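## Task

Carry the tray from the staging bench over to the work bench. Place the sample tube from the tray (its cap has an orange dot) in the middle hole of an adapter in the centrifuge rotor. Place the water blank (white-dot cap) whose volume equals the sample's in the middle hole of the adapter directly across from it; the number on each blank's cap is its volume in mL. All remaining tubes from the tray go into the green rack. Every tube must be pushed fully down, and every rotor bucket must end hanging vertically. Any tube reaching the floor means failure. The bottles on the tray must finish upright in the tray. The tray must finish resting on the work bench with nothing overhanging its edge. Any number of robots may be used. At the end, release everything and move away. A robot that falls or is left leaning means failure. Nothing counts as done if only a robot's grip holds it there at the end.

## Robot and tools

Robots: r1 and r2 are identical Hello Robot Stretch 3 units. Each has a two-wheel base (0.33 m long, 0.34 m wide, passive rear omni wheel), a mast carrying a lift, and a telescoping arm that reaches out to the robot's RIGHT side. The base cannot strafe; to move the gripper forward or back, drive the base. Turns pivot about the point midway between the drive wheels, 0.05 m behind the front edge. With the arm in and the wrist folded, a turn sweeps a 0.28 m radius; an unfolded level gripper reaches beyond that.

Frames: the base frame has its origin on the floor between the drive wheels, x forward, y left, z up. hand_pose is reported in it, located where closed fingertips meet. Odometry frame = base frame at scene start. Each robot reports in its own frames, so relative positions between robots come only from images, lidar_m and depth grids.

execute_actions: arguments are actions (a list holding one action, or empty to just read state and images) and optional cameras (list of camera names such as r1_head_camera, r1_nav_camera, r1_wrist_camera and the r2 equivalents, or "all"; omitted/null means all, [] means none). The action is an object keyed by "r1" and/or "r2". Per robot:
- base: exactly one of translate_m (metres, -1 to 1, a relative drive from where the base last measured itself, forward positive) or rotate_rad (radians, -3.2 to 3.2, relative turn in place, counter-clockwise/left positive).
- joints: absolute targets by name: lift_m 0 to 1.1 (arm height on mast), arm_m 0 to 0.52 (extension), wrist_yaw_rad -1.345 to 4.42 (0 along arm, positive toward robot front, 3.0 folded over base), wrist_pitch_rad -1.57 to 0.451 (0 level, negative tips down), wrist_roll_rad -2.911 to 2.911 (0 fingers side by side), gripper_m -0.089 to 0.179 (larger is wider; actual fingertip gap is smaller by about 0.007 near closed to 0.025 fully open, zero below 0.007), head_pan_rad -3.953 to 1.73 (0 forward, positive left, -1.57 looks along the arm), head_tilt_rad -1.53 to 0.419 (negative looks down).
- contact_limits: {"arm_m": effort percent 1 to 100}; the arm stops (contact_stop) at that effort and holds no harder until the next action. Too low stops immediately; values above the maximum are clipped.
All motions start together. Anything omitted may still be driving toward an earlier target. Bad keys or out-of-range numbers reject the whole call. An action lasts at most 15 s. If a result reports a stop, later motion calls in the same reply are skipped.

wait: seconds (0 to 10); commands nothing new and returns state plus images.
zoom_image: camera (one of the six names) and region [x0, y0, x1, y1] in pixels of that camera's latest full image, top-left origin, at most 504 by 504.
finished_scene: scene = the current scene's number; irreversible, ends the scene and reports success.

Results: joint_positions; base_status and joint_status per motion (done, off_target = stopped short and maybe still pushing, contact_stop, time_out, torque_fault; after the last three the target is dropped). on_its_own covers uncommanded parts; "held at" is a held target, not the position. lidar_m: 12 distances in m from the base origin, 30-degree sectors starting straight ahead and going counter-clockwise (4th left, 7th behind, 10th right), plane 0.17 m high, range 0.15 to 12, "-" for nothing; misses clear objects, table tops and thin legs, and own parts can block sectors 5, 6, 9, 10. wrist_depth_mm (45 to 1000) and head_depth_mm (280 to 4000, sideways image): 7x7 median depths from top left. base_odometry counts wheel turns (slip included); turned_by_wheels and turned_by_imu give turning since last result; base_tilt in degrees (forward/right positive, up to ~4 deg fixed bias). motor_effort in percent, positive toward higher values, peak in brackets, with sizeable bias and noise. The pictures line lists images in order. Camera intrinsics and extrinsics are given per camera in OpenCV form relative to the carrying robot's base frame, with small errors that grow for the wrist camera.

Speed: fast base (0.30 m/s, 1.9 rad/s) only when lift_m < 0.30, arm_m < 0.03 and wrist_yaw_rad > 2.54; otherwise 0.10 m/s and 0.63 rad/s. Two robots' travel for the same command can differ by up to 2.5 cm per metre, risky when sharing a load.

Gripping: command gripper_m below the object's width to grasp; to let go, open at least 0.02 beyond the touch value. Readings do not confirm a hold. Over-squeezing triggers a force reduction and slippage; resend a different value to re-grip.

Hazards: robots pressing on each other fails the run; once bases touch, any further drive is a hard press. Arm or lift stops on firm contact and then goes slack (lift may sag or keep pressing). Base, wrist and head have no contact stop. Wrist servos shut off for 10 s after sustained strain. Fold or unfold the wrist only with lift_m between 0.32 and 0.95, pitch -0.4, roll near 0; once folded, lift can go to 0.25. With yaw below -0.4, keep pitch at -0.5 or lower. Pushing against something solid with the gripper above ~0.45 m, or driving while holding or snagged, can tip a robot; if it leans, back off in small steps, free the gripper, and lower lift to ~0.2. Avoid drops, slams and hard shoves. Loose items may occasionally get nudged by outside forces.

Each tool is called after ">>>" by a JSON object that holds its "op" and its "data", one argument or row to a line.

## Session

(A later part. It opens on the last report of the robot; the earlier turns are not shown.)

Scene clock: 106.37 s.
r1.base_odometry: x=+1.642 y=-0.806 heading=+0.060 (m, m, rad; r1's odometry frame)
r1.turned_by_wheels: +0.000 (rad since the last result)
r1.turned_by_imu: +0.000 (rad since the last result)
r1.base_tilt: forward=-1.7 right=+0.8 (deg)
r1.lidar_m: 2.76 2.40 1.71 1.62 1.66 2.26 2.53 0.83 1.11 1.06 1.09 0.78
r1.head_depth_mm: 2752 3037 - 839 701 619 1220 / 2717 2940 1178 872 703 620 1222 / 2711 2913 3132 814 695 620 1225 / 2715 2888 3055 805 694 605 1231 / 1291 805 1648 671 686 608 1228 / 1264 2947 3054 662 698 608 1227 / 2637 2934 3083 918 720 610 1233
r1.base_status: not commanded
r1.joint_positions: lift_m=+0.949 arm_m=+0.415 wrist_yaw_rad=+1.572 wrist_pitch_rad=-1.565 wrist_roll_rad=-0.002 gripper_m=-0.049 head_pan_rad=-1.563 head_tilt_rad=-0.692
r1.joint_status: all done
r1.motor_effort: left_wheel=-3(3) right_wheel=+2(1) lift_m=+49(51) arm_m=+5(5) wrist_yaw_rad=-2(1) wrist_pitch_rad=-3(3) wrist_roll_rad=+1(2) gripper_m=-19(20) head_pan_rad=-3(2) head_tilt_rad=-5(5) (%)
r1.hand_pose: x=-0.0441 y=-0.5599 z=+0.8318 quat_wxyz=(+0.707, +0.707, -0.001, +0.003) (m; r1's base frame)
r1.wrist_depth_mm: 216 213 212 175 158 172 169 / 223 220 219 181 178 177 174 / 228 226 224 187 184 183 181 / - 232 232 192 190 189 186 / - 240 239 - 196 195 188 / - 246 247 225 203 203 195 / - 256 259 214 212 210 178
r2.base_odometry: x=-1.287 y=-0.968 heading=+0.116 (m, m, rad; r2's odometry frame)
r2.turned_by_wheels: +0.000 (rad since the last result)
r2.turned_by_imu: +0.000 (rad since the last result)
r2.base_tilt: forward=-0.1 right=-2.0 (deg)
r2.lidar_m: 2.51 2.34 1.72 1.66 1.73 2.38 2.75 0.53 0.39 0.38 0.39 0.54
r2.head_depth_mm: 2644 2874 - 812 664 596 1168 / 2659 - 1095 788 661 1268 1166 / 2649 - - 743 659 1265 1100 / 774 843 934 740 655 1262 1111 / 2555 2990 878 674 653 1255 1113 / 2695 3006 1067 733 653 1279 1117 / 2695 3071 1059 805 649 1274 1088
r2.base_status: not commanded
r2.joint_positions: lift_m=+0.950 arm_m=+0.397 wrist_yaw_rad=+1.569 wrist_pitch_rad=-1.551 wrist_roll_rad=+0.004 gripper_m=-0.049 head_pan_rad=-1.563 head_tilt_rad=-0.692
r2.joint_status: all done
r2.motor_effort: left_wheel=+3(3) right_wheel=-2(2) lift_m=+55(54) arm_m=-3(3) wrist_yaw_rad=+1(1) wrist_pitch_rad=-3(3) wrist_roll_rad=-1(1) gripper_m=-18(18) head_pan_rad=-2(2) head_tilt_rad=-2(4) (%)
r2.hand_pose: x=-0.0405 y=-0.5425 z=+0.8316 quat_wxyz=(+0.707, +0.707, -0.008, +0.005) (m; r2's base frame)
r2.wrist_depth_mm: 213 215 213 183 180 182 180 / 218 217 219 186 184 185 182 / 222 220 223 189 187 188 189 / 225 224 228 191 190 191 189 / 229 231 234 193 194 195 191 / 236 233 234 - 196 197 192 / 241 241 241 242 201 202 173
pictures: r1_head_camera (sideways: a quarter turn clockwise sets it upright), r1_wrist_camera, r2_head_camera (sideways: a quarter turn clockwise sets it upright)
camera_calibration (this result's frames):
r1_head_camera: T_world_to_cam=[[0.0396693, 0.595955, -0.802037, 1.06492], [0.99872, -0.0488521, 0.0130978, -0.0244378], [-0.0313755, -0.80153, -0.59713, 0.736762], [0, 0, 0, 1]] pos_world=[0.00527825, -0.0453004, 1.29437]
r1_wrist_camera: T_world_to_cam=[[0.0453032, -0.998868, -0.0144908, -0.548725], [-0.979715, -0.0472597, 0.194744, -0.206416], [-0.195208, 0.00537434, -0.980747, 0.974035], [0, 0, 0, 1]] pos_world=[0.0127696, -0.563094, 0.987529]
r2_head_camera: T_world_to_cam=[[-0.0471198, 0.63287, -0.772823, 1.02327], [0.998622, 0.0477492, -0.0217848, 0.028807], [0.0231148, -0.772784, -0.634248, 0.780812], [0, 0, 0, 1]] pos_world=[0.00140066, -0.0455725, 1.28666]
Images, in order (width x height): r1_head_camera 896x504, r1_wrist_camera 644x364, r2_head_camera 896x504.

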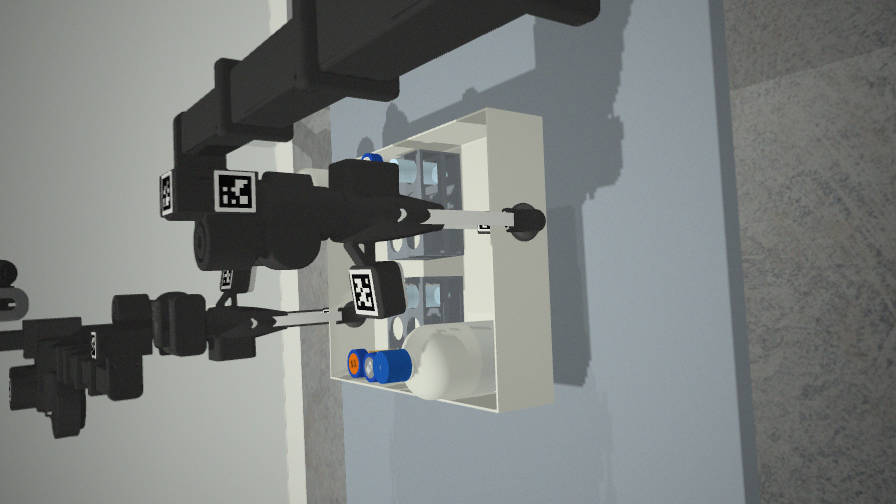

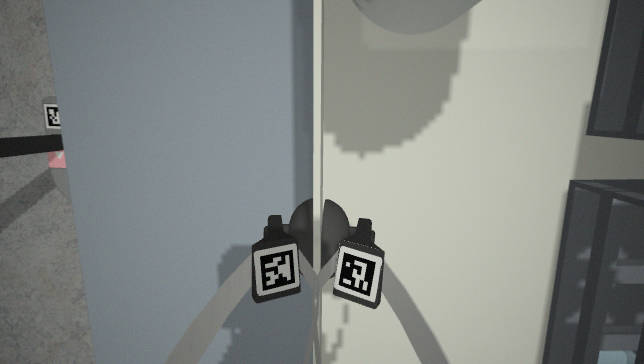

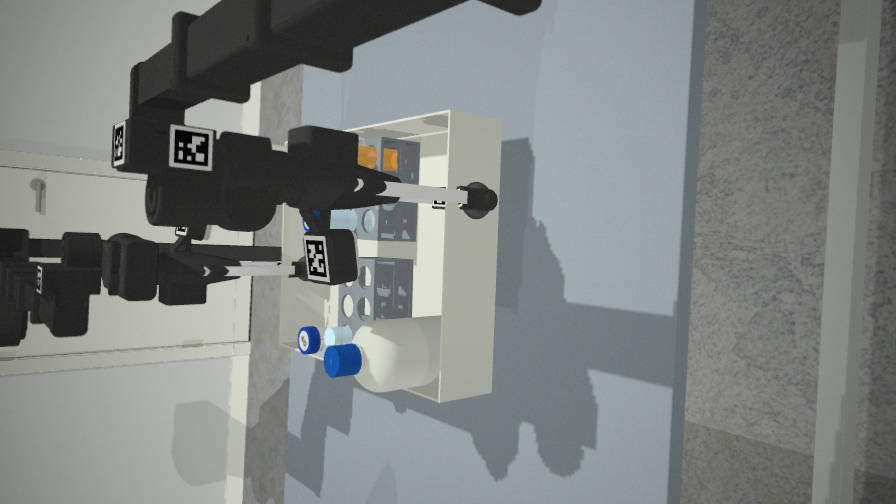

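>>> {"op": "execute_actions", "data": {
  "actions": [
    {"r1":{"joints":{"lift_m":1.04}},"r2":{"joints":{"lift_m":1.04}}}
  ],
  "cameras": []
}}

>>> {"op": "execute_actions", "data": {
  "actions": [
    {"r1":{"base":{"translate_m":-0.5}},"r2":{"base":{"translate_m":0.5}}}
  ],
  "cameras": ["r2_head_camera","r1_wrist_camera","r2_wrist_camera"]
}}

Scene clock: 112.20 s.
r1.base_odometry: x=+1.642 y=-0.806 heading=+0.060 (m, m, rad; r1's odometry frame)
r1.turned_by_wheels: +0.000 (rad since the last result)
r1.turned_by_imu: -0.001 (rad since the last result)
r1.base_tilt: forward=-1.6 right=+0.6 (deg)
r1.lidar_m: 2.76 2.41 1.71 1.62 1.66 2.25 2.54 0.83 1.10 1.05 1.09 0.78
r1.head_depth_mm: 2687 3143 3000 906 712 620 1219 / 2664 3044 3043 812 713 621 1219 / - 2978 757 751 713 622 1225 / 2627 3045 817 747 718 606 1225 / 731 2835 756 632 718 606 1228 / 2668 2959 741 626 721 609 1232 / 2618 2943 3080 915 720 610 1231
r1.base_status: not commanded
r1.joint_positions: lift_m=+1.039 arm_m=+0.415 wrist_yaw_rad=+1.572 wrist_pitch_rad=-1.565 wrist_roll_rad=-0.002 gripper_m=-0.049 head_pan_rad=-1.563 head_tilt_rad=-0.692
r1.joint_status: all done
r1.motor_effort: left_wheel=-3(3) right_wheel=+1(2) lift_m=+49(51) arm_m=+5(5) wrist_yaw_rad=-1(1) wrist_pitch_rad=-3(3) wrist_roll_rad=+2(2) gripper_m=-19(19) head_pan_rad=-3(3) head_tilt_rad=-4(5) (%)
r1.hand_pose: x=-0.0441 y=-0.5599 z=+0.9218 quat_wxyz=(+0.707, +0.707, -0.001, +0.003) (m; r1's base frame)
r1.wrist_depth_mm: - 301 297 175 159 171 169 / - 310 305 180 178 177 173 / - 315 314 187 184 182 181 / - 326 320 193 190 189 186 / - - 336 - 196 196 188 / - - 346 276 203 202 195 / - - 357 215 211 211 178
r2.base_odometry: x=-1.287 y=-0.968 heading=+0.116 (m, m, rad; r2's odometry frame)
r2.turned_by_wheels: +0.000 (rad since the last result)
r2.turned_by_imu: +0.000 (rad since the last result)
r2.base_tilt: forward=-0.2 right=-2.0 (deg)
r2.lidar_m: 2.52 2.34 1.72 1.66 1.73 2.38 2.75 0.53 0.39 0.38 0.39 0.54
r2.head_depth_mm: - 2991 1099 827 663 597 1170 / 2718 2941 757 770 662 1271 1168 / - - 724 764 658 1264 1098 / 757 1505 766 741 655 1263 1118 / 2610 2905 612 737 654 1252 1109 / 2669 3051 599 759 650 1280 1108 / 2709 3060 1059 805 649 1276 1091
r2.base_status: not commanded
r2.joint_positions: lift_m=+1.040 arm_m=+0.397 wrist_yaw_rad=+1.569 wrist_pitch_rad=-1.551 wrist_roll_rad=+0.004 gripper_m=-0.049 head_pan_rad=-1.563 head_tilt_rad=-0.692
r2.joint_status: all done
r2.motor_effort: left_wheel=+2(2) right_wheel=-2(2) lift_m=+54(54) arm_m=-3(3) wrist_yaw_rad=+2(0) wrist_pitch_rad=-3(4) wrist_roll_rad=-1(1) gripper_m=-18(18) head_pan_rad=-2(3) head_tilt_rad=-4(3) (%)
r2.hand_pose: x=-0.0405 y=-0.5425 z=+0.9216 quat_wxyz=(+0.707, +0.707, -0.008, +0.005) (m; r2's base frame)
r2.wrist_depth_mm: - 296 300 182 182 182 178 / - 302 303 186 184 186 181 / - 308 311 188 188 188 189 / - 315 316 192 191 191 188 / - 321 324 194 194 195 189 / - 327 327 - 198 200 195 / - 343 332 336 202 201 172
pictures: none
No camera images: the call's "cameras" was empty. Leave "cameras" out to get every camera's image.

Scene clock: 118.63 s.
r1.base_odometry: x=+1.143 y=-0.836 heading=+0.060 (m, m, rad; r1's odometry frame)
r1.turned_by_wheels: +0.000 (rad since the last result)
r1.turned_by_imu: +0.002 (rad since the last result)
r1.base_tilt: forward=-1.7 right=+0.5 (deg)
r1.lidar_m: 3.27 2.37 1.68 1.59 1.67 2.23 2.04 2.06 0.47 1.07 1.11 1.24
r1.head_depth_mm: 2664 3145 2987 2207 713 634 1176 / 2667 3057 3022 839 713 636 951 / - 3008 774 760 716 638 1225 / 2632 3039 864 712 717 623 1228 / 745 2871 754 639 718 623 1232 / 2649 2935 599 626 718 623 1227 / 2672 2996 3050 915 720 625 1226
r1.base_status: done
r1.joint_positions: lift_m=+1.039 arm_m=+0.415 wrist_yaw_rad=+1.572 wrist_pitch_rad=-1.545 wrist_roll_rad=-0.002 gripper_m=-0.049 head_pan_rad=-1.563 head_tilt_rad=-0.692
r1.joint_status: not commanded
r1.motor_effort: left_wheel=+1(6) right_wheel=-3(5) lift_m=+49(48) arm_m=+0(4) wrist_yaw_rad=-1(1) wrist_pitch_rad=-14(14) wrist_roll_rad=+2(1) gripper_m=-22(22) head_pan_rad=-3(3) head_tilt_rad=-5(5) (%)
r1.hand_pose: x=-0.0388 y=-0.5603 z=+0.9214 quat_wxyz=(+0.707, +0.707, -0.008, +0.010) (m; r1's base frame)
r1.wrist_depth_mm: - - 297 295 163 172 170 / - - 308 304 177 177 175 / - 317 314 310 184 185 183 / - 323 324 318 191 190 189 / - - 332 122 197 199 194 / - - 340 341 207 207 200 / - - 351 283 216 215 184
r2.base_odometry: x=-0.790 y=-0.910 heading=+0.116 (m, m, rad; r2's odometry frame)
r2.turned_by_wheels: +0.000 (rad since the last result)
r2.turned_by_imu: -0.004 (rad since the last result)
r2.base_tilt: forward=+0.1 right=-2.0 (deg)
r2.lidar_m: 2.03 2.34 1.71 1.66 1.72 2.36 3.24 0.54 0.40 0.38 0.40 2.24
r2.head_depth_mm: - 2973 1105 827 663 1270 1172 / 2705 2909 961 768 661 1266 1104 / - - 743 754 659 1267 1117 / 773 1502 766 738 656 1264 1114 / 2622 2918 735 735 653 1265 1111 / 2702 3073 610 781 650 1252 998 / 2729 3022 2594 1850 648 704 1130
r2.base_status: done
r2.joint_positions: lift_m=+1.040 arm_m=+0.397 wrist_yaw_rad=+1.570 wrist_pitch_rad=-1.539 wrist_roll_rad=+0.004 gripper_m=-0.049 head_pan_rad=-1.563 head_tilt_rad=-0.692
r2.joint_status: not commanded
r2.motor_effort: left_wheel=+8(10) right_wheel=-7(8) lift_m=+54(54) arm_m=-3(3) wrist_yaw_rad=+0(0) wrist_pitch_rad=-11(11) wrist_roll_rad=-1(1) gripper_m=-20(20) head_pan_rad=-3(2) head_tilt_rad=-2(4) (%)
r2.hand_pose: x=-0.0372 y=-0.5425 z=+0.9213 quat_wxyz=(+0.707, +0.707, -0.013, +0.010) (m; r2's base frame)
r2.wrist_depth_mm: - 298 299 297 190 189 189 / - 305 303 305 191 191 188 / - 306 309 310 192 192 192 / - 318 316 317 193 194 190 / - 321 320 257 195 194 191 / - 328 324 - 197 199 194 / - 335 332 335 199 200 193
pictures: r1_wrist_camera, r2_head_camera (sideways: a quarter turn clockwise sets it upright), r2_wrist_camera
camera_calibration (this result's frames):
r1_wrist_camera: T_world_to_cam=[[0.045652, -0.998865, -0.0135643, -0.548905], [-0.983533, -0.0473198, 0.174424, -0.200138], [-0.174868, 0.00537813, -0.984577, 1.06726], [0, 0, 0, 1]] pos_world=[0.0148458, -0.563492, 1.07826]
r2_head_camera: T_world_to_cam=[[-0.0471198, 0.63287, -0.772823, 1.02327], [0.998622, 0.0477492, -0.0217848, 0.028807], [0.0231148, -0.772784, -0.634248, 0.780812], [0, 0, 0, 1]] pos_world=[0.00140066, -0.0455725, 1.28666]
r2_wrist_camera: T_world_to_cam=[[-0.0139413, -0.999605, 0.0244086, -0.564534], [-0.995064, 0.0162683, 0.09789, -0.0784163], [-0.0982484, -0.0229234, -0.994898, 1.05957], [0, 0, 0, 1]] pos_world=[0.0182011, -0.538747, 1.07562]
Images, in order (width x height): r1_wrist_camera 644x364, r2_head_camera 896x504, r2_wrist_camera 644x364.

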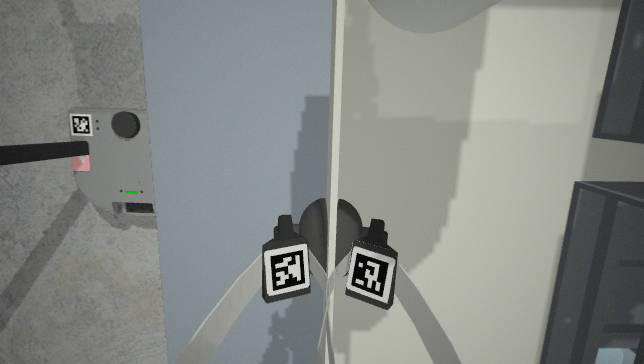

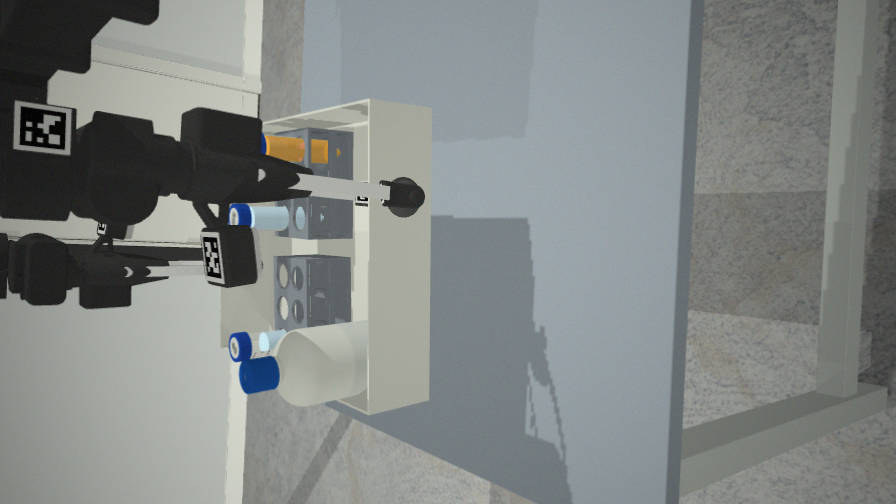

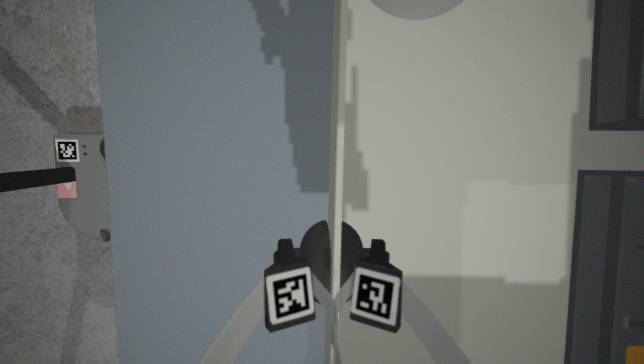

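>>> {"op": "execute_actions", "data": {
  "actions": [
    {"r1":{"base":{"rotate_rad":0.03},"joints":{"arm_m":0.431,"wrist_yaw_rad":1.54}},"r2":{"base":{"translate_m":-0.017}}}
  ],
  "cameras": ["r1_wrist_camera"]
}}

>>> {"op": "execute_actions", "data": {
  "actions": [
    {"r1":{"base":{"translate_m":-0.6}},"r2":{"base":{"translate_m":0.6}}}
  ],
  "cameras": ["r1_wrist_camera","r2_wrist_camera"]
}}

Scene clock: 126.83 s.
r1.base_odometry: x=+1.143 y=-0.836 heading=+0.090 (m, m, rad; r1's odometry frame)
r1.turned_by_wheels: +0.030 (rad since the last result)
r1.turned_by_imu: +0.030 (rad since the last result)
r1.base_tilt: forward=-1.7 right=+0.6 (deg)
r1.lidar_m: 3.26 2.30 1.66 1.59 1.68 2.30 2.05 2.27 0.47 1.07 1.11 1.24
r1.head_depth_mm: 2667 3149 3013 2188 712 635 1144 / 2636 3027 3073 840 712 637 1199 / 2616 2962 781 660 716 639 1226 / 2662 3031 811 659 717 622 1227 / 748 935 763 653 718 624 1232 / 2665 2997 682 651 718 625 1227 / 2668 2973 3096 916 722 627 1233
r1.base_status: done
r1.joint_positions: lift_m=+1.039 arm_m=+0.431 wrist_yaw_rad=+1.544 wrist_pitch_rad=-1.558 wrist_roll_rad=-0.002 gripper_m=-0.049 head_pan_rad=-1.563 head_tilt_rad=-0.692
r1.joint_status: all done
r1.motor_effort: left_wheel=-2(4) right_wheel=+1(3) lift_m=+49(49) arm_m=+6(5) wrist_yaw_rad=-3(4) wrist_pitch_rad=-7(13) wrist_roll_rad=+1(1) gripper_m=-17(22) head_pan_rad=-3(3) head_tilt_rad=-5(5) (%)
r1.hand_pose: x=-0.0421 y=-0.5752 z=+0.9216 quat_wxyz=(+0.707, +0.707, -0.013, -0.004) (m; r1's base frame)
r1.wrist_depth_mm: - 300 296 172 169 169 168 / - 308 305 178 176 176 173 / - 315 313 186 183 182 181 / - 326 322 192 190 189 187 / - - 334 - 198 198 191 / - - 345 276 205 206 197 / - - 355 220 216 216 182
r2.base_odometry: x=-0.807 y=-0.912 heading=+0.116 (m, m, rad; r2's odometry frame)
r2.turned_by_wheels: +0.000 (rad since the last result)
r2.turned_by_imu: +0.000 (rad since the last result)
r2.base_tilt: forward=-0.1 right=-2.0 (deg)
r2.lidar_m: 2.04 2.35 1.72 1.66 1.72 2.36 3.22 0.54 0.40 0.38 0.40 2.25
r2.head_depth_mm: - 2974 1100 827 665 1271 1174 / 2707 2917 961 769 661 1268 1097 / - - 730 765 656 1262 1118 / 756 2899 751 737 656 1259 1116 / 2637 2928 743 735 652 1260 1113 / 2726 3039 599 755 653 1279 1088 / 2710 3071 2603 834 648 705 1127
r2.base_status: done
r2.joint_positions: lift_m=+1.040 arm_m=+0.397 wrist_yaw_rad=+1.569 wrist_pitch_rad=-1.548 wrist_roll_rad=+0.005 gripper_m=-0.049 head_pan_rad=-1.563 head_tilt_rad=-0.692
r2.joint_status: not commanded
r2.motor_effort: left_wheel=+2(4) right_wheel=-2(11) lift_m=+54(54) arm_m=-3(3) wrist_yaw_rad=+0(1) wrist_pitch_rad=-5(11) wrist_roll_rad=-1(1) gripper_m=-17(20) head_pan_rad=-2(2) head_tilt_rad=-3(3) (%)
r2.hand_pose: x=-0.0397 y=-0.5425 z=+0.9215 quat_wxyz=(+0.707, +0.707, -0.010, +0.005) (m; r2's base frame)
r2.wrist_depth_mm: - 298 299 187 186 188 182 / - 305 305 189 190 189 184 / - 310 312 190 191 189 191 / - 317 318 193 193 193 188 / - 323 321 193 195 194 189 / - 325 327 - 196 197 191 / - 336 340 266 198 197 170
pictures: r1_wrist_camera
camera_calibration (this result's frames):
r1_wrist_camera: T_world_to_cam=[[0.0177076, -0.999743, -0.0141496, -0.564824], [-0.982125, -0.0200445, 0.187161, -0.200152], [-0.187397, 0.0105825, -0.982227, 1.0673], [0, 0, 0, 1]] pos_world=[0.0134364, -0.579985, 1.0778]
Images, in order (width x height): r1_wrist_camera 644x364.

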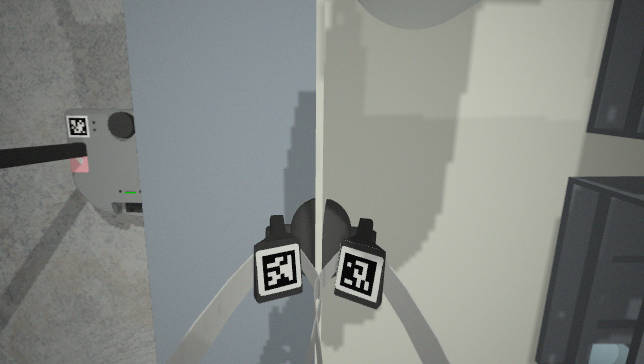

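Scene clock: 134.27 s.
r1.base_odometry: x=+0.545 y=-0.890 heading=+0.090 (m, m, rad; r1's odometry frame)
r1.turned_by_wheels: +0.000 (rad since the last result)
r1.turned_by_imu: +0.001 (rad since the last result)
r1.base_tilt: forward=-1.7 right=+0.7 (deg)
r1.lidar_m: 1.83 2.30 1.66 1.62 1.68 2.30 2.86 1.46 3.28 1.46 0.54 1.52
r1.head_depth_mm: 2671 3111 3054 2212 1749 1427 1219 / 2669 3011 3007 2056 1744 1435 1228 / 2621 2934 777 662 1747 1443 1221 / 2640 3047 809 659 1744 1445 1228 / 749 1197 761 653 1701 1439 1232 / 2680 2991 681 649 1705 1444 1229 / 2682 2974 3046 1236 1657 1448 1228
r1.base_status: done
r1.joint_positions: lift_m=+1.039 arm_m=+0.431 wrist_yaw_rad=+1.544 wrist_pitch_rad=-1.557 wrist_roll_rad=-0.004 gripper_m=-0.049 head_pan_rad=-1.563 head_tilt_rad=-0.692
r1.joint_status: not commanded
r1.motor_effort: left_wheel=-1(6) right_wheel=+0(2) lift_m=+48(49) arm_m=+5(6) wrist_yaw_rad=-2(3) wrist_pitch_rad=-8(8) wrist_roll_rad=+3(2) gripper_m=-18(18) head_pan_rad=-2(2) head_tilt_rad=-5(5) (%)
r1.hand_pose: x=-0.0418 y=-0.5753 z=+0.9216 quat_wxyz=(+0.707, +0.707, -0.013, -0.003) (m; r1's base frame)
r1.wrist_depth_mm: - - - 172 170 170 167 / - - - 179 175 175 173 / - - - 185 183 182 181 / - - - 191 190 190 187 / - - - - 198 197 191 / - - - 211 207 207 198 / - - - 223 215 217 182
r2.base_odometry: x=-0.211 y=-0.842 heading=+0.116 (m, m, rad; r2's odometry frame)
r2.turned_by_wheels: +0.000 (rad since the last result)
r2.turned_by_imu: -0.004 (rad since the last result)
r2.base_tilt: forward=+0.1 right=-1.9 (deg)
r2.lidar_m: 1.46 2.35 1.72 1.66 1.72 2.35 1.50 0.54 0.49 1.45 3.22 1.46
r2.head_depth_mm: - 2965 1104 1200 1644 1363 987 / 2702 2968 2370 1365 1581 1359 1169 / - - 734 1855 1629 1352 1164 / 769 2849 756 1728 1620 1351 1163 / 2588 2920 741 1750 1602 1345 1153 / 2719 3057 609 1859 1598 1338 1157 / 2701 3060 2608 1982 1589 1338 1153
r2.base_status: done
r2.joint_positions: lift_m=+1.040 arm_m=+0.397 wrist_yaw_rad=+1.569 wrist_pitch_rad=-1.548 wrist_roll_rad=+0.002 gripper_m=-0.049 head_pan_rad=-1.563 head_tilt_rad=-0.692
r2.joint_status: not commanded
r2.motor_effort: left_wheel=+6(8) right_wheel=-4(5) lift_m=+54(54) arm_m=-3(3) wrist_yaw_rad=+1(1) wrist_pitch_rad=-5(5) wrist_roll_rad=+0(2) gripper_m=-16(17) head_pan_rad=-2(2) head_tilt_rad=-4(4) (%)
r2.hand_pose: x=-0.0397 y=-0.5425 z=+0.9215 quat_wxyz=(+0.707, +0.707, -0.009, +0.006) (m; r2's base frame)
r2.wrist_depth_mm: - - - 188 189 187 183 / - - - 191 189 189 184 / - - - 190 191 192 190 / - - - 194 193 192 188 / - - - 193 195 194 190 / - - - - 196 197 191 / - - - 198 197 197 173
pictures: r1_wrist_camera, r2_wrist_camera
camera_calibration (this result's frames):
r1_wrist_camera: T_world_to_cam=[[0.0198338, -0.999704, -0.0140788, -0.564864], [-0.982258, -0.0221103, 0.186227, -0.200242], [-0.186483, 0.0101354, -0.982406, 1.06727], [0, 0, 0, 1]] pos_world=[0.013543, -0.579941, 1.07783]
r2_wrist_camera: T_world_to_cam=[[-0.0127326, -0.999617, 0.0245803, -0.56467], [-0.994073, 0.0153085, 0.107628, -0.0903893], [-0.107963, -0.0230643, -0.993887, 1.05809], [0, 0, 0, 1]] pos_world=[0.0171913, -0.538666, 1.07523]
Images, in order (width x height): r1_wrist_camera 644x364, r2_wrist_camera 644x364.

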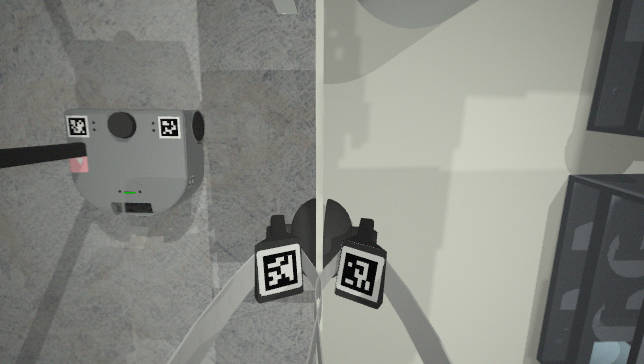

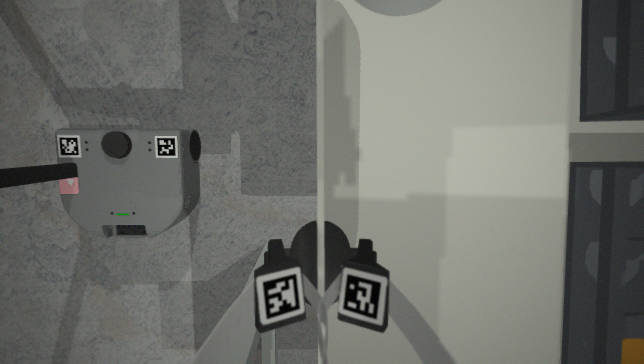

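Good.

>>> {"op": "execute_actions", "data": {
  "actions": [
    {"r1":{"base":{"translate_m":-1.0}},"r2":{"base":{"translate_m":1.0}}}
  ],
  "cameras": ["r1_wrist_camera","r2_wrist_camera","r2_nav_camera","r1_nav_camera"]
}}

Scene clock: 149.53 s.
r1.base_odometry: x=-0.451 y=-0.979 heading=+0.090 (m, m, rad; r1's odometry frame)
r1.turned_by_wheels: +0.000 (rad since the last result)
r1.turned_by_imu: +0.001 (rad since the last result)
r1.base_tilt: forward=-1.6 right=+0.8 (deg)
r1.lidar_m: 2.81 2.26 1.68 1.62 1.69 2.32 1.86 0.59 0.57 1.46 3.28 1.41
r1.head_depth_mm: 2671 3118 3022 1293 1600 1428 1222 / 2640 3075 3040 2048 1679 1439 1225 / 2617 2965 772 661 1738 1436 1225 / 2638 3037 884 657 1746 1446 1232 / 745 1442 762 647 1701 1449 1228 / 2688 2957 687 643 1755 1436 1232 / 2688 2980 3064 2224 1777 1446 1228
r1.base_status: done
r1.joint_positions: lift_m=+1.039 arm_m=+0.431 wrist_yaw_rad=+1.544 wrist_pitch_rad=-1.557 wrist_roll_rad=-0.007 gripper_m=-0.049 head_pan_rad=-1.563 head_tilt_rad=-0.692
r1.joint_status: not commanded
r1.motor_effort: left_wheel=-2(5) right_wheel=+1(3) lift_m=+49(48) arm_m=+5(5) wrist_yaw_rad=-3(2) wrist_pitch_rad=-7(8) wrist_roll_rad=+3(4) gripper_m=-20(19) head_pan_rad=-2(2) head_tilt_rad=-6(5) (%)
r1.hand_pose: x=-0.0419 y=-0.5753 z=+0.9216 quat_wxyz=(+0.707, +0.707, -0.012, -0.002) (m; r1's base frame)
r1.wrist_depth_mm: - - - 170 169 169 167 / - - - 178 175 176 173 / - - - 186 184 182 183 / - - - 193 190 190 186 / - - - - 198 200 191 / - - - 211 207 208 199 / - - 687 219 217 218 182
r2.base_odometry: x=+0.782 y=-0.726 heading=+0.116 (m, m, rad; r2's odometry frame)
r2.turned_by_wheels: +0.000 (rad since the last result)
r2.turned_by_imu: -0.007 (rad since the last result)
r2.base_tilt: forward=+0.0 right=-2.0 (deg)
r2.lidar_m: 1.43 2.38 1.73 1.66 1.72 2.35 1.52 1.37 3.22 1.45 0.59 0.56
r2.head_depth_mm: - 2998 2733 2043 1630 1364 1171 / 2711 2959 2490 1902 1623 1366 1170 / - - 730 1890 1625 1354 1167 / 1078 2910 750 1727 1612 1350 1159 / 2545 2893 739 1755 1603 1347 1155 / 2670 3040 595 1860 1560 1342 1154 / 2688 3035 2318 1814 1588 1333 1154
r2.base_status: done
r2.joint_positions: lift_m=+1.040 arm_m=+0.397 wrist_yaw_rad=+1.570 wrist_pitch_rad=-1.548 wrist_roll_rad=-0.002 gripper_m=-0.049 head_pan_rad=-1.563 head_tilt_rad=-0.692
r2.joint_status: not commanded
r2.motor_effort: left_wheel=+4(11) right_wheel=-3(5) lift_m=+54(54) arm_m=-3(3) wrist_yaw_rad=-1(1) wrist_pitch_rad=-5(5) wrist_roll_rad=+2(1) gripper_m=-17(17) head_pan_rad=-2(2) head_tilt_rad=-3(3) (%)
r2.hand_pose: x=-0.0397 y=-0.5425 z=+0.9215 quat_wxyz=(+0.707, +0.707, -0.007, +0.008) (m; r2's base frame)
r2.wrist_depth_mm: - - - 189 188 187 182 / - - - 189 189 190 182 / - - - 192 192 191 191 / - - - 193 192 192 179 / - - - 195 194 193 189 / - - - - 196 195 191 / - - - - 197 196 171
pictures: r1_nav_camera (sideways: a quarter turn counterclockwise sets it upright), r1_wrist_camera, r2_nav_camera (sideways: a quarter turn counterclockwise sets it upright), r2_wrist_camera
camera_calibration (this result's frames):
r1_nav_camera: T_world_to_cam=[[0.0350508, -0.618654, 0.784881, -0.98527], [-0.997973, -0.0634141, -0.00541703, 0.0603902], [0.0531238, -0.7831, -0.619623, 0.757718], [0, 0, 0, 1]] pos_world=[0.0545494, -0.0123437, 1.24315]
r1_wrist_camera: T_world_to_cam=[[0.0229789, -0.999637, -0.0140546, -0.564711], [-0.982116, -0.0251995, 0.186585, -0.202435], [-0.186872, 0.00951576, -0.982338, 1.06683], [0, 0, 0, 1]] pos_world=[0.0135223, -0.579759, 1.07782]
r2_nav_camera: T_world_to_cam=[[0.020809, -0.599036, 0.800451, -0.997544], [-0.999376, 0.0103812, 0.0337494, 0.0230063], [-0.0285267, -0.800655, -0.598447, 0.748468], [0, 0, 0, 1]] pos_world=[0.0651012, 0.00146021, 1.24563]
r2_wrist_camera: T_world_to_cam=[[-0.00754321, -0.999667, 0.0246747, -0.564593], [-0.994139, 0.0101581, 0.10763, -0.0931869], [-0.107845, -0.0237182, -0.993885, 1.05774], [0, 0, 0, 1]] pos_world=[0.0171723, -0.53837, 1.07523]
Images, in order (width x height): r1_nav_camera 672x504, r1_wrist_camera 644x364, r2_nav_camera 672x504, r2_wrist_camera 644x364.

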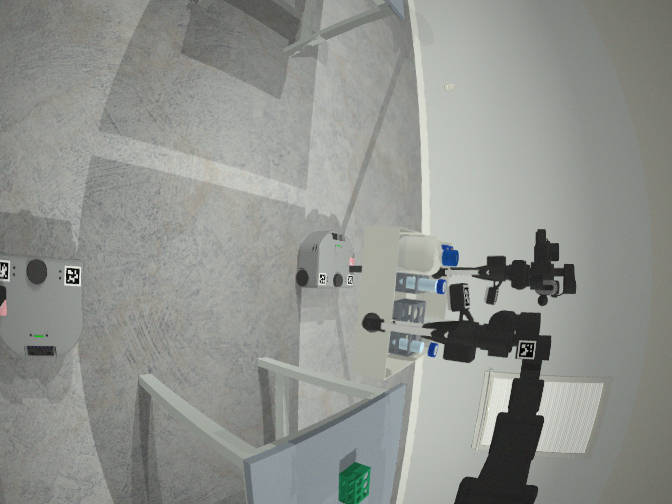

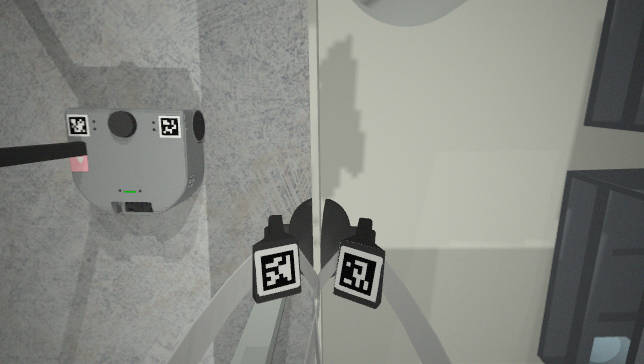

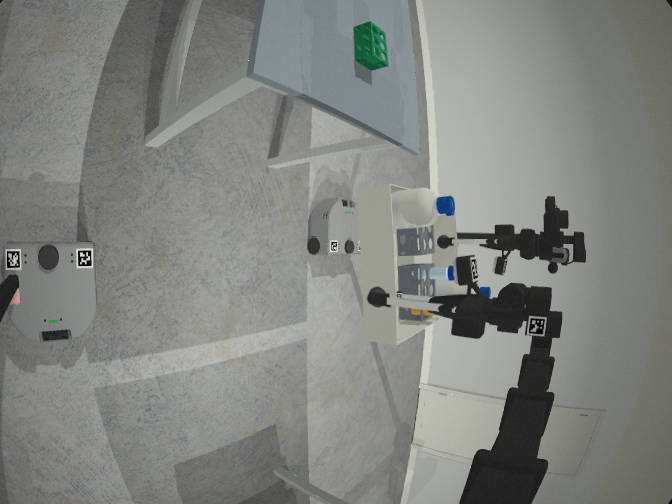

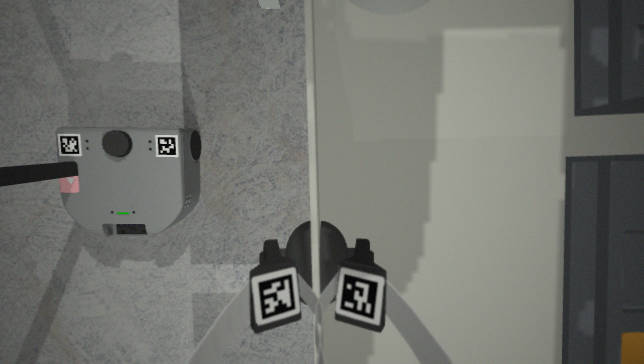

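>>> {"op": "execute_actions", "data": {
  "actions": [
    {"r1":{"base":{"translate_m":-0.99}},"r2":{"base":{"translate_m":1.0},"joints":{"arm_m":0.39}}}
  ],
  "cameras": ["r1_wrist_camera","r2_wrist_camera","r2_nav_camera","r1_nav_camera"]
}}

>>> {"op": "execute_actions", "data": {
  "actions": [
    {"r1":{"base":{"translate_m":-0.3},"joints":{"head_pan_rad":-2.4,"head_tilt_rad":-0.5}},"r2":{"base":{"translate_m":0.3},"joints":{"head_pan_rad":-0.7,"head_tilt_rad":-0.5}}}
  ]
}}

Scene clock: 164.57 s.
r1.base_odometry: x=-1.437 y=-1.068 heading=+0.090 (m, m, rad; r1's odometry frame)
r1.turned_by_wheels: +0.000 (rad since the last result)
r1.turned_by_imu: +0.000 (rad since the last result)
r1.base_tilt: forward=-1.7 right=+0.7 (deg)
r1.lidar_m: 2.39 2.29 1.69 1.63 1.69 2.32 1.46 0.92 1.11 1.07 1.11 0.70
r1.head_depth_mm: 2661 3103 3022 901 714 618 1221 / 2611 3008 3049 813 714 620 1225 / 2617 2958 782 659 716 622 1221 / 2629 3060 845 653 718 622 1224 / 738 1428 751 643 720 623 1227 / 2708 2948 674 639 720 625 1227 / 2672 3003 3078 890 722 610 1230
r1.base_status: done
r1.joint_positions: lift_m=+1.039 arm_m=+0.431 wrist_yaw_rad=+1.544 wrist_pitch_rad=-1.566 wrist_roll_rad=-0.008 gripper_m=-0.049 head_pan_rad=-1.563 head_tilt_rad=-0.692
r1.joint_status: not commanded
r1.motor_effort: left_wheel=-4(5) right_wheel=+3(4) lift_m=+48(49) arm_m=+4(5) wrist_yaw_rad=-3(3) wrist_pitch_rad=-2(11) wrist_roll_rad=+4(4) gripper_m=-20(22) head_pan_rad=-3(2) head_tilt_rad=-4(6) (%)
r1.hand_pose: x=-0.0442 y=-0.5753 z=+0.9218 quat_wxyz=(+0.707, +0.707, -0.008, -0.005) (m; r1's base frame)
r1.wrist_depth_mm: - 298 295 169 168 168 166 / - 309 306 176 174 174 171 / - 315 316 184 183 182 183 / - 326 324 192 190 191 186 / - - 332 159 200 200 190 / - - 346 215 209 211 188 / - - 357 226 221 221 183
r2.base_odometry: x=+1.775 y=-0.609 heading=+0.116 (m, m, rad; r2's odometry frame)
r2.turned_by_wheels: +0.000 (rad since the last result)
r2.turned_by_imu: -0.006 (rad since the last result)
r2.base_tilt: forward=-0.2 right=-2.0 (deg)
r2.lidar_m: 1.63 2.40 1.74 1.67 1.73 2.34 2.34 0.53 0.38 0.37 0.38 0.52
r2.head_depth_mm: - 2975 1101 808 663 596 1173 / 2719 2974 1000 768 659 595 1166 / - - 720 767 660 592 1163 / 1650 2908 731 738 657 1258 1096 / 2577 2893 735 632 653 1257 1092 / 2670 3012 575 733 652 1251 1110 / 2687 3054 1061 805 649 1247 1110
r2.base_status: done
r2.joint_positions: lift_m=+1.040 arm_m=+0.390 wrist_yaw_rad=+1.572 wrist_pitch_rad=-1.554 wrist_roll_rad=-0.005 gripper_m=-0.049 head_pan_rad=-1.563 head_tilt_rad=-0.692
r2.joint_status: all done
r2.motor_effort: left_wheel=+1(12) right_wheel=+0(4) lift_m=+54(54) arm_m=-1(5) wrist_yaw_rad=-2(1) wrist_pitch_rad=-2(7) wrist_roll_rad=+2(2) gripper_m=-19(19) head_pan_rad=-2(3) head_tilt_rad=-4(4) (%)
r2.hand_pose: x=-0.0411 y=-0.5354 z=+0.9216 quat_wxyz=(+0.707, +0.707, -0.004, +0.008) (m; r2's base frame)
r2.wrist_depth_mm: - 297 299 189 191 190 185 / - 302 307 192 191 190 186 / - 307 308 193 193 192 192 / - 314 317 192 193 193 188 / - 321 320 195 195 194 189 / - 327 331 - 193 195 189 / - 336 339 199 197 197 168
pictures: r1_nav_camera (sideways: a quarter turn counterclockwise sets it upright), r1_wrist_camera, r2_nav_camera (sideways: a quarter turn counterclockwise sets it upright), r2_wrist_camera
camera_calibration (this result's frames):
r1_nav_camera: T_world_to_cam=[[0.0350509, -0.618654, 0.784881, -0.98527], [-0.997973, -0.0634144, -0.00541704, 0.0603902], [0.053124, -0.7831, -0.619623, 0.757718], [0, 0, 0, 1]] pos_world=[0.0545494, -0.0123436, 1.24315]
r1_wrist_camera: T_world_to_cam=[[0.0242674, -0.999601, -0.0144779, -0.564216], [-0.980425, -0.0266274, 0.195083, -0.213232], [-0.19539, 0.00946037, -0.98068, 1.06466], [0, 0, 0, 1]] pos_world=[0.0126582, -0.579741, 1.07752]
r2_nav_camera: T_world_to_cam=[[0.0208092, -0.599036, 0.800451, -0.997544], [-0.999376, 0.0103809, 0.0337494, 0.0230063], [-0.0285266, -0.800655, -0.598447, 0.748468], [0, 0, 0, 1]] pos_world=[0.0651012, 0.00146023, 1.24563]
r2_wrist_camera: T_world_to_cam=[[-0.00283291, -0.999689, 0.0247581, -0.557368], [-0.993577, 0.0056146, 0.11302, -0.102029], [-0.113123, -0.0242789, -0.993284, 1.05679], [0, 0, 0, 1]] pos_world=[0.0165951, -0.530964, 1.07502]
Images, in order (width x height): r1_nav_camera 672x504, r1_wrist_camera 644x364, r2_nav_camera 672x504, r2_wrist_camera 644x364.

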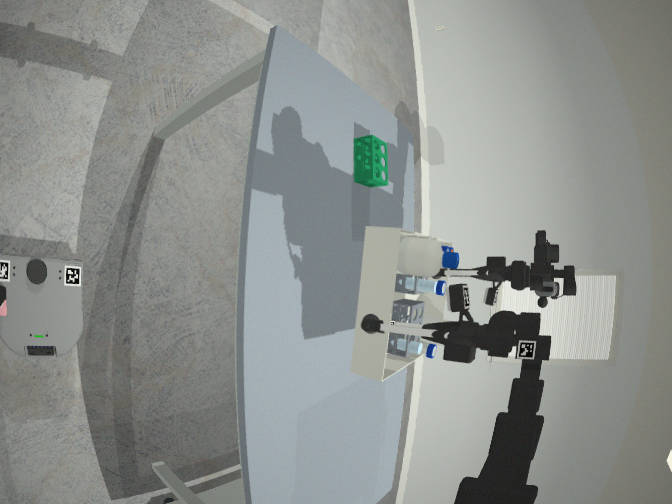

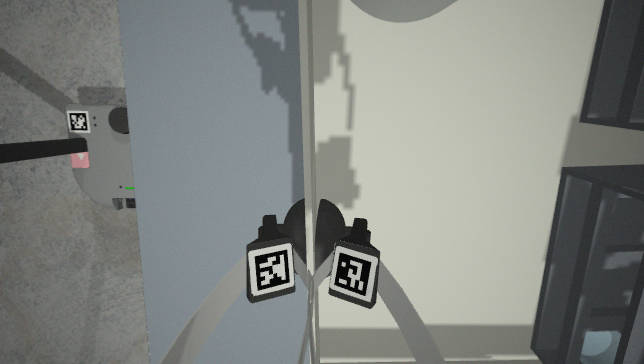

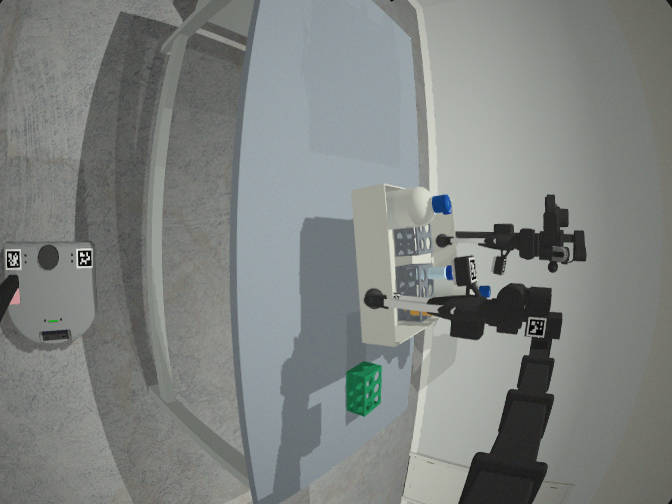

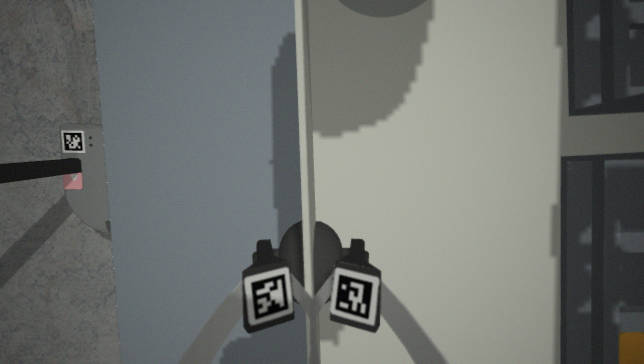

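Scene clock: 168.90 s.
r1.base_odometry: x=-1.736 y=-1.095 heading=+0.089 (m, m, rad; r1's odometry frame)
r1.turned_by_wheels: +0.000 (rad since the last result)
r1.turned_by_imu: -0.001 (rad since the last result)
r1.base_tilt: forward=-1.8 right=+0.5 (deg)
r1.lidar_m: 2.68 2.30 1.69 1.63 1.69 2.33 1.46 0.66 1.01 1.06 1.10 0.96
r1.head_depth_mm: 2368 2517 2707 - - - - / 2534 2703 2878 - - - 1258 / 2701 2797 1640 - - - 1214 / 2861 1349 1434 - - - 1302 / 3130 1203 1287 - - 656 1337 / 3332 3382 3592 - - 659 604 / 3166 3289 3485 - 841 702 572
r1.base_status: done
r1.joint_positions: lift_m=+1.039 arm_m=+0.431 wrist_yaw_rad=+1.544 wrist_pitch_rad=-1.571 wrist_roll_rad=-0.008 gripper_m=-0.049 head_pan_rad=-2.393 head_tilt_rad=-0.508
r1.joint_status: all done
r1.motor_effort: left_wheel=-4(7) right_wheel=+4(4) lift_m=+49(48) arm_m=+3(3) wrist_yaw_rad=-3(3) wrist_pitch_rad=+0(3) wrist_roll_rad=+4(4) gripper_m=-22(23) head_pan_rad=-3(35) head_tilt_rad=+5(28) (%)
r1.hand_pose: x=-0.0454 y=-0.5753 z=+0.9219 quat_wxyz=(+0.707, +0.707, -0.006, -0.007) (m; r1's base frame)
r1.wrist_depth_mm: - 298 297 166 166 167 165 / - 307 305 174 174 175 171 / - 314 313 182 182 183 183 / - 323 324 192 191 192 183 / - 341 335 130 200 201 192 / - - 346 215 212 213 185 / - - 361 224 224 221 183
r2.base_odometry: x=+2.073 y=-0.575 heading=+0.116 (m, m, rad; r2's odometry frame)
r2.turned_by_wheels: +0.000 (rad since the last result)
r2.turned_by_imu: -0.001 (rad since the last result)
r2.base_tilt: forward=+0.1 right=-1.9 (deg)
r2.lidar_m: 2.63 2.41 1.74 1.67 1.74 2.35 2.64 0.52 0.38 0.37 0.38 0.51
r2.head_depth_mm: 3083 3242 3433 1107 808 638 526 / 3300 3545 3729 1102 803 634 552 / 3184 3538 3825 1339 798 631 1241 / 2934 3227 1584 1231 793 1306 1266 / 2668 2926 1591 1126 821 977 1159 / 785 842 921 1085 1234 1432 1255 / 801 877 1005 1391 1728 1514 1253
r2.base_status: done
r2.joint_positions: lift_m=+1.040 arm_m=+0.390 wrist_yaw_rad=+1.572 wrist_pitch_rad=-1.558 wrist_roll_rad=-0.005 gripper_m=-0.049 head_pan_rad=-0.707 head_tilt_rad=-0.507
r2.joint_status: all done
r2.motor_effort: left_wheel=+0(7) right_wheel=+1(4) lift_m=+54(54) arm_m=-1(2) wrist_yaw_rad=-1(1) wrist_pitch_rad=+0(2) wrist_roll_rad=+2(2) gripper_m=-20(20) head_pan_rad=+4(38) head_tilt_rad=+3(15) (%)
r2.hand_pose: x=-0.0423 y=-0.5353 z=+0.9217 quat_wxyz=(+0.707, +0.707, -0.002, +0.006) (m; r2's base frame)
r2.wrist_depth_mm: - 298 300 191 191 188 183 / - 303 304 191 190 190 183 / - 308 310 193 191 190 190 / - 317 318 194 193 193 187 / - 323 325 194 194 193 187 / - 330 328 - 196 195 189 / - 337 338 199 197 196 168
pictures: r1_head_camera (sideways: a quarter turn clockwise sets it upright), r1_nav_camera (sideways: a quarter turn counterclockwise sets it upright), r1_wrist_camera, r2_head_camera (sideways: a quarter turn clockwise sets it upright), r2_nav_camera (sideways: a quarter turn counterclockwise sets it upright), r2_wrist_camera
camera_calibration (this result's frames):
r1_head_camera: T_world_to_cam=[[0.351275, 0.266083, -0.897667, 1.18772], [0.640689, -0.767449, 0.0232304, -0.0354498], [-0.682732, -0.583286, -0.440062, 0.536374], [0, 0, 0, 1]] pos_world=[-0.0283045, -0.0303786, 1.30304]
r1_nav_camera: T_world_to_cam=[[-0.31959, -0.338402, 0.885068, -1.11374], [-0.720577, 0.693358, 0.00490853, 0.0452554], [-0.61533, -0.636191, -0.465435, 0.56119], [0, 0, 0, 1]] pos_world=[0.0219866, -0.0512461, 1.24671]
r1_wrist_camera: T_world_to_cam=[[0.0242005, -0.999599, -0.014732, -0.563917], [-0.979438, -0.0266597, 0.199974, -0.218993], [-0.200287, 0.00958959, -0.97969, 1.06347], [0, 0, 0, 1]] pos_world=[0.0121549, -0.579727, 1.07735]
r2_head_camera: T_world_to_cam=[[-0.392915, 0.28017, -0.875856, 1.15971], [0.622069, 0.782433, -0.0287788, 0.0402154], [0.677236, -0.55615, -0.481714, 0.578374], [0, 0, 0, 1]] pos_world=[0.0389559, -0.0347193, 1.29551]
r2_nav_camera: T_world_to_cam=[[0.346703, -0.274945, 0.896773, -1.12514], [-0.667383, -0.744115, 0.0298774, 0.0260145], [0.659088, -0.60885, -0.441481, 0.540046], [0, 0, 0, 1]] pos_world=[0.0515124, 0.0388141, 1.24663]
r2_wrist_camera: T_world_to_cam=[[-0.00290567, -0.999689, 0.0247746, -0.557301], [-0.993074, 0.00579453, 0.117345, -0.107019], [-0.117452, -0.0242621, -0.992782, 1.05612], [0, 0, 0, 1]] pos_world=[0.016146, -0.530883, 1.07486]
Images, in order (width x height): r1_head_camera 896x504, r1_nav_camera 672x504, r1_wrist_camera 644x364, r2_head_camera 896x504, r2_nav_camera 672x504, r2_wrist_camera 644x364.

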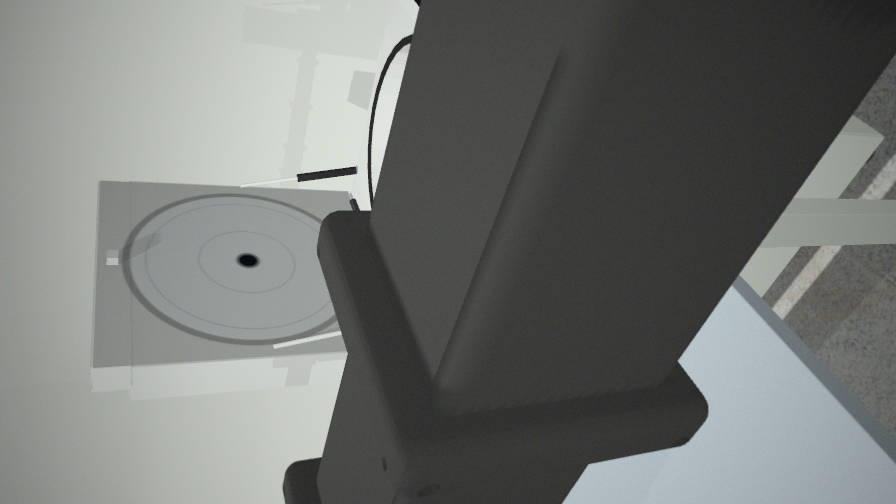

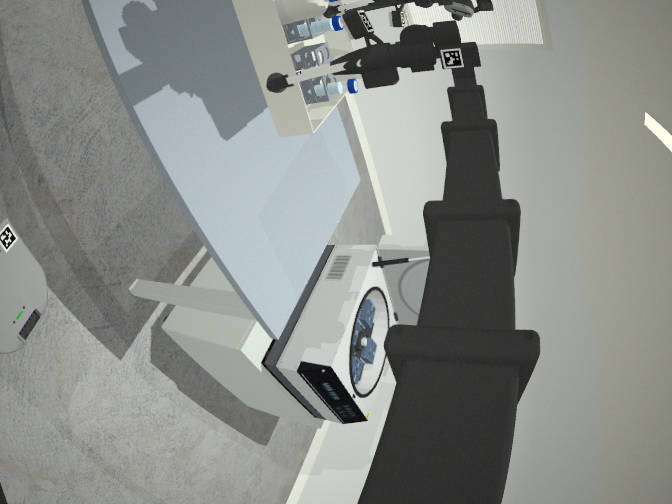

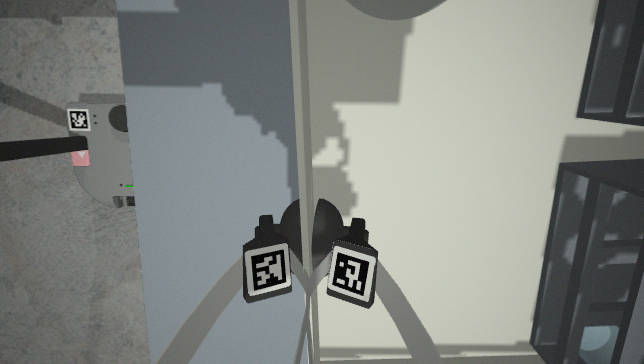

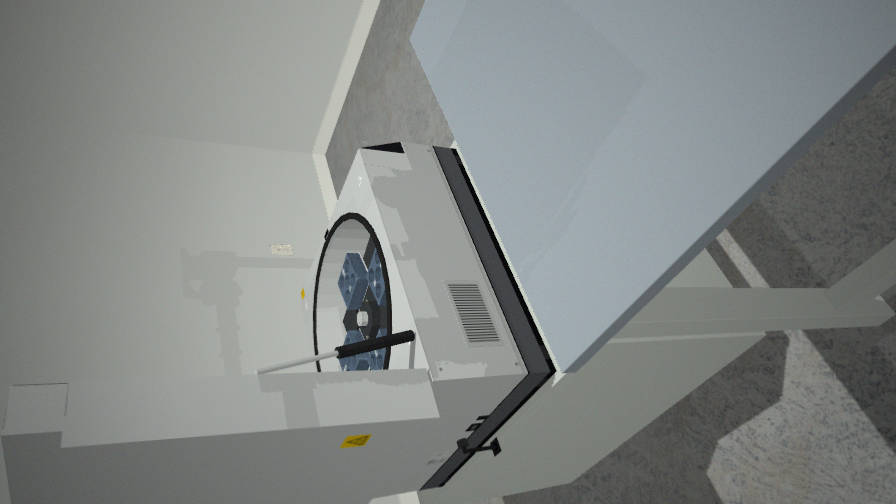

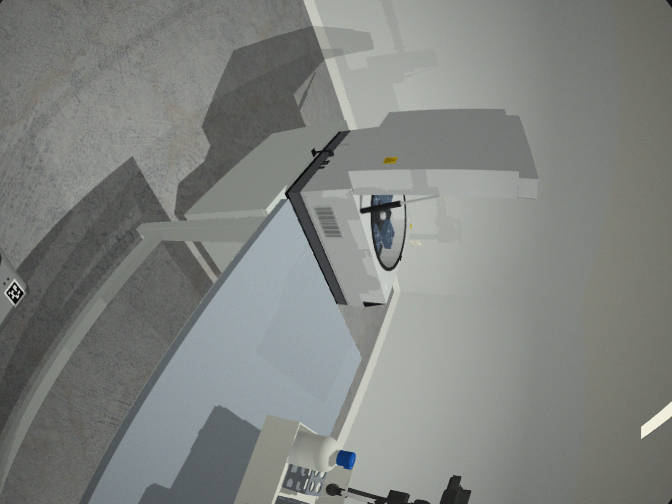

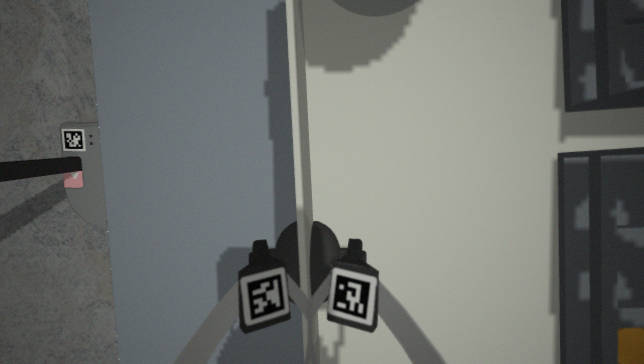

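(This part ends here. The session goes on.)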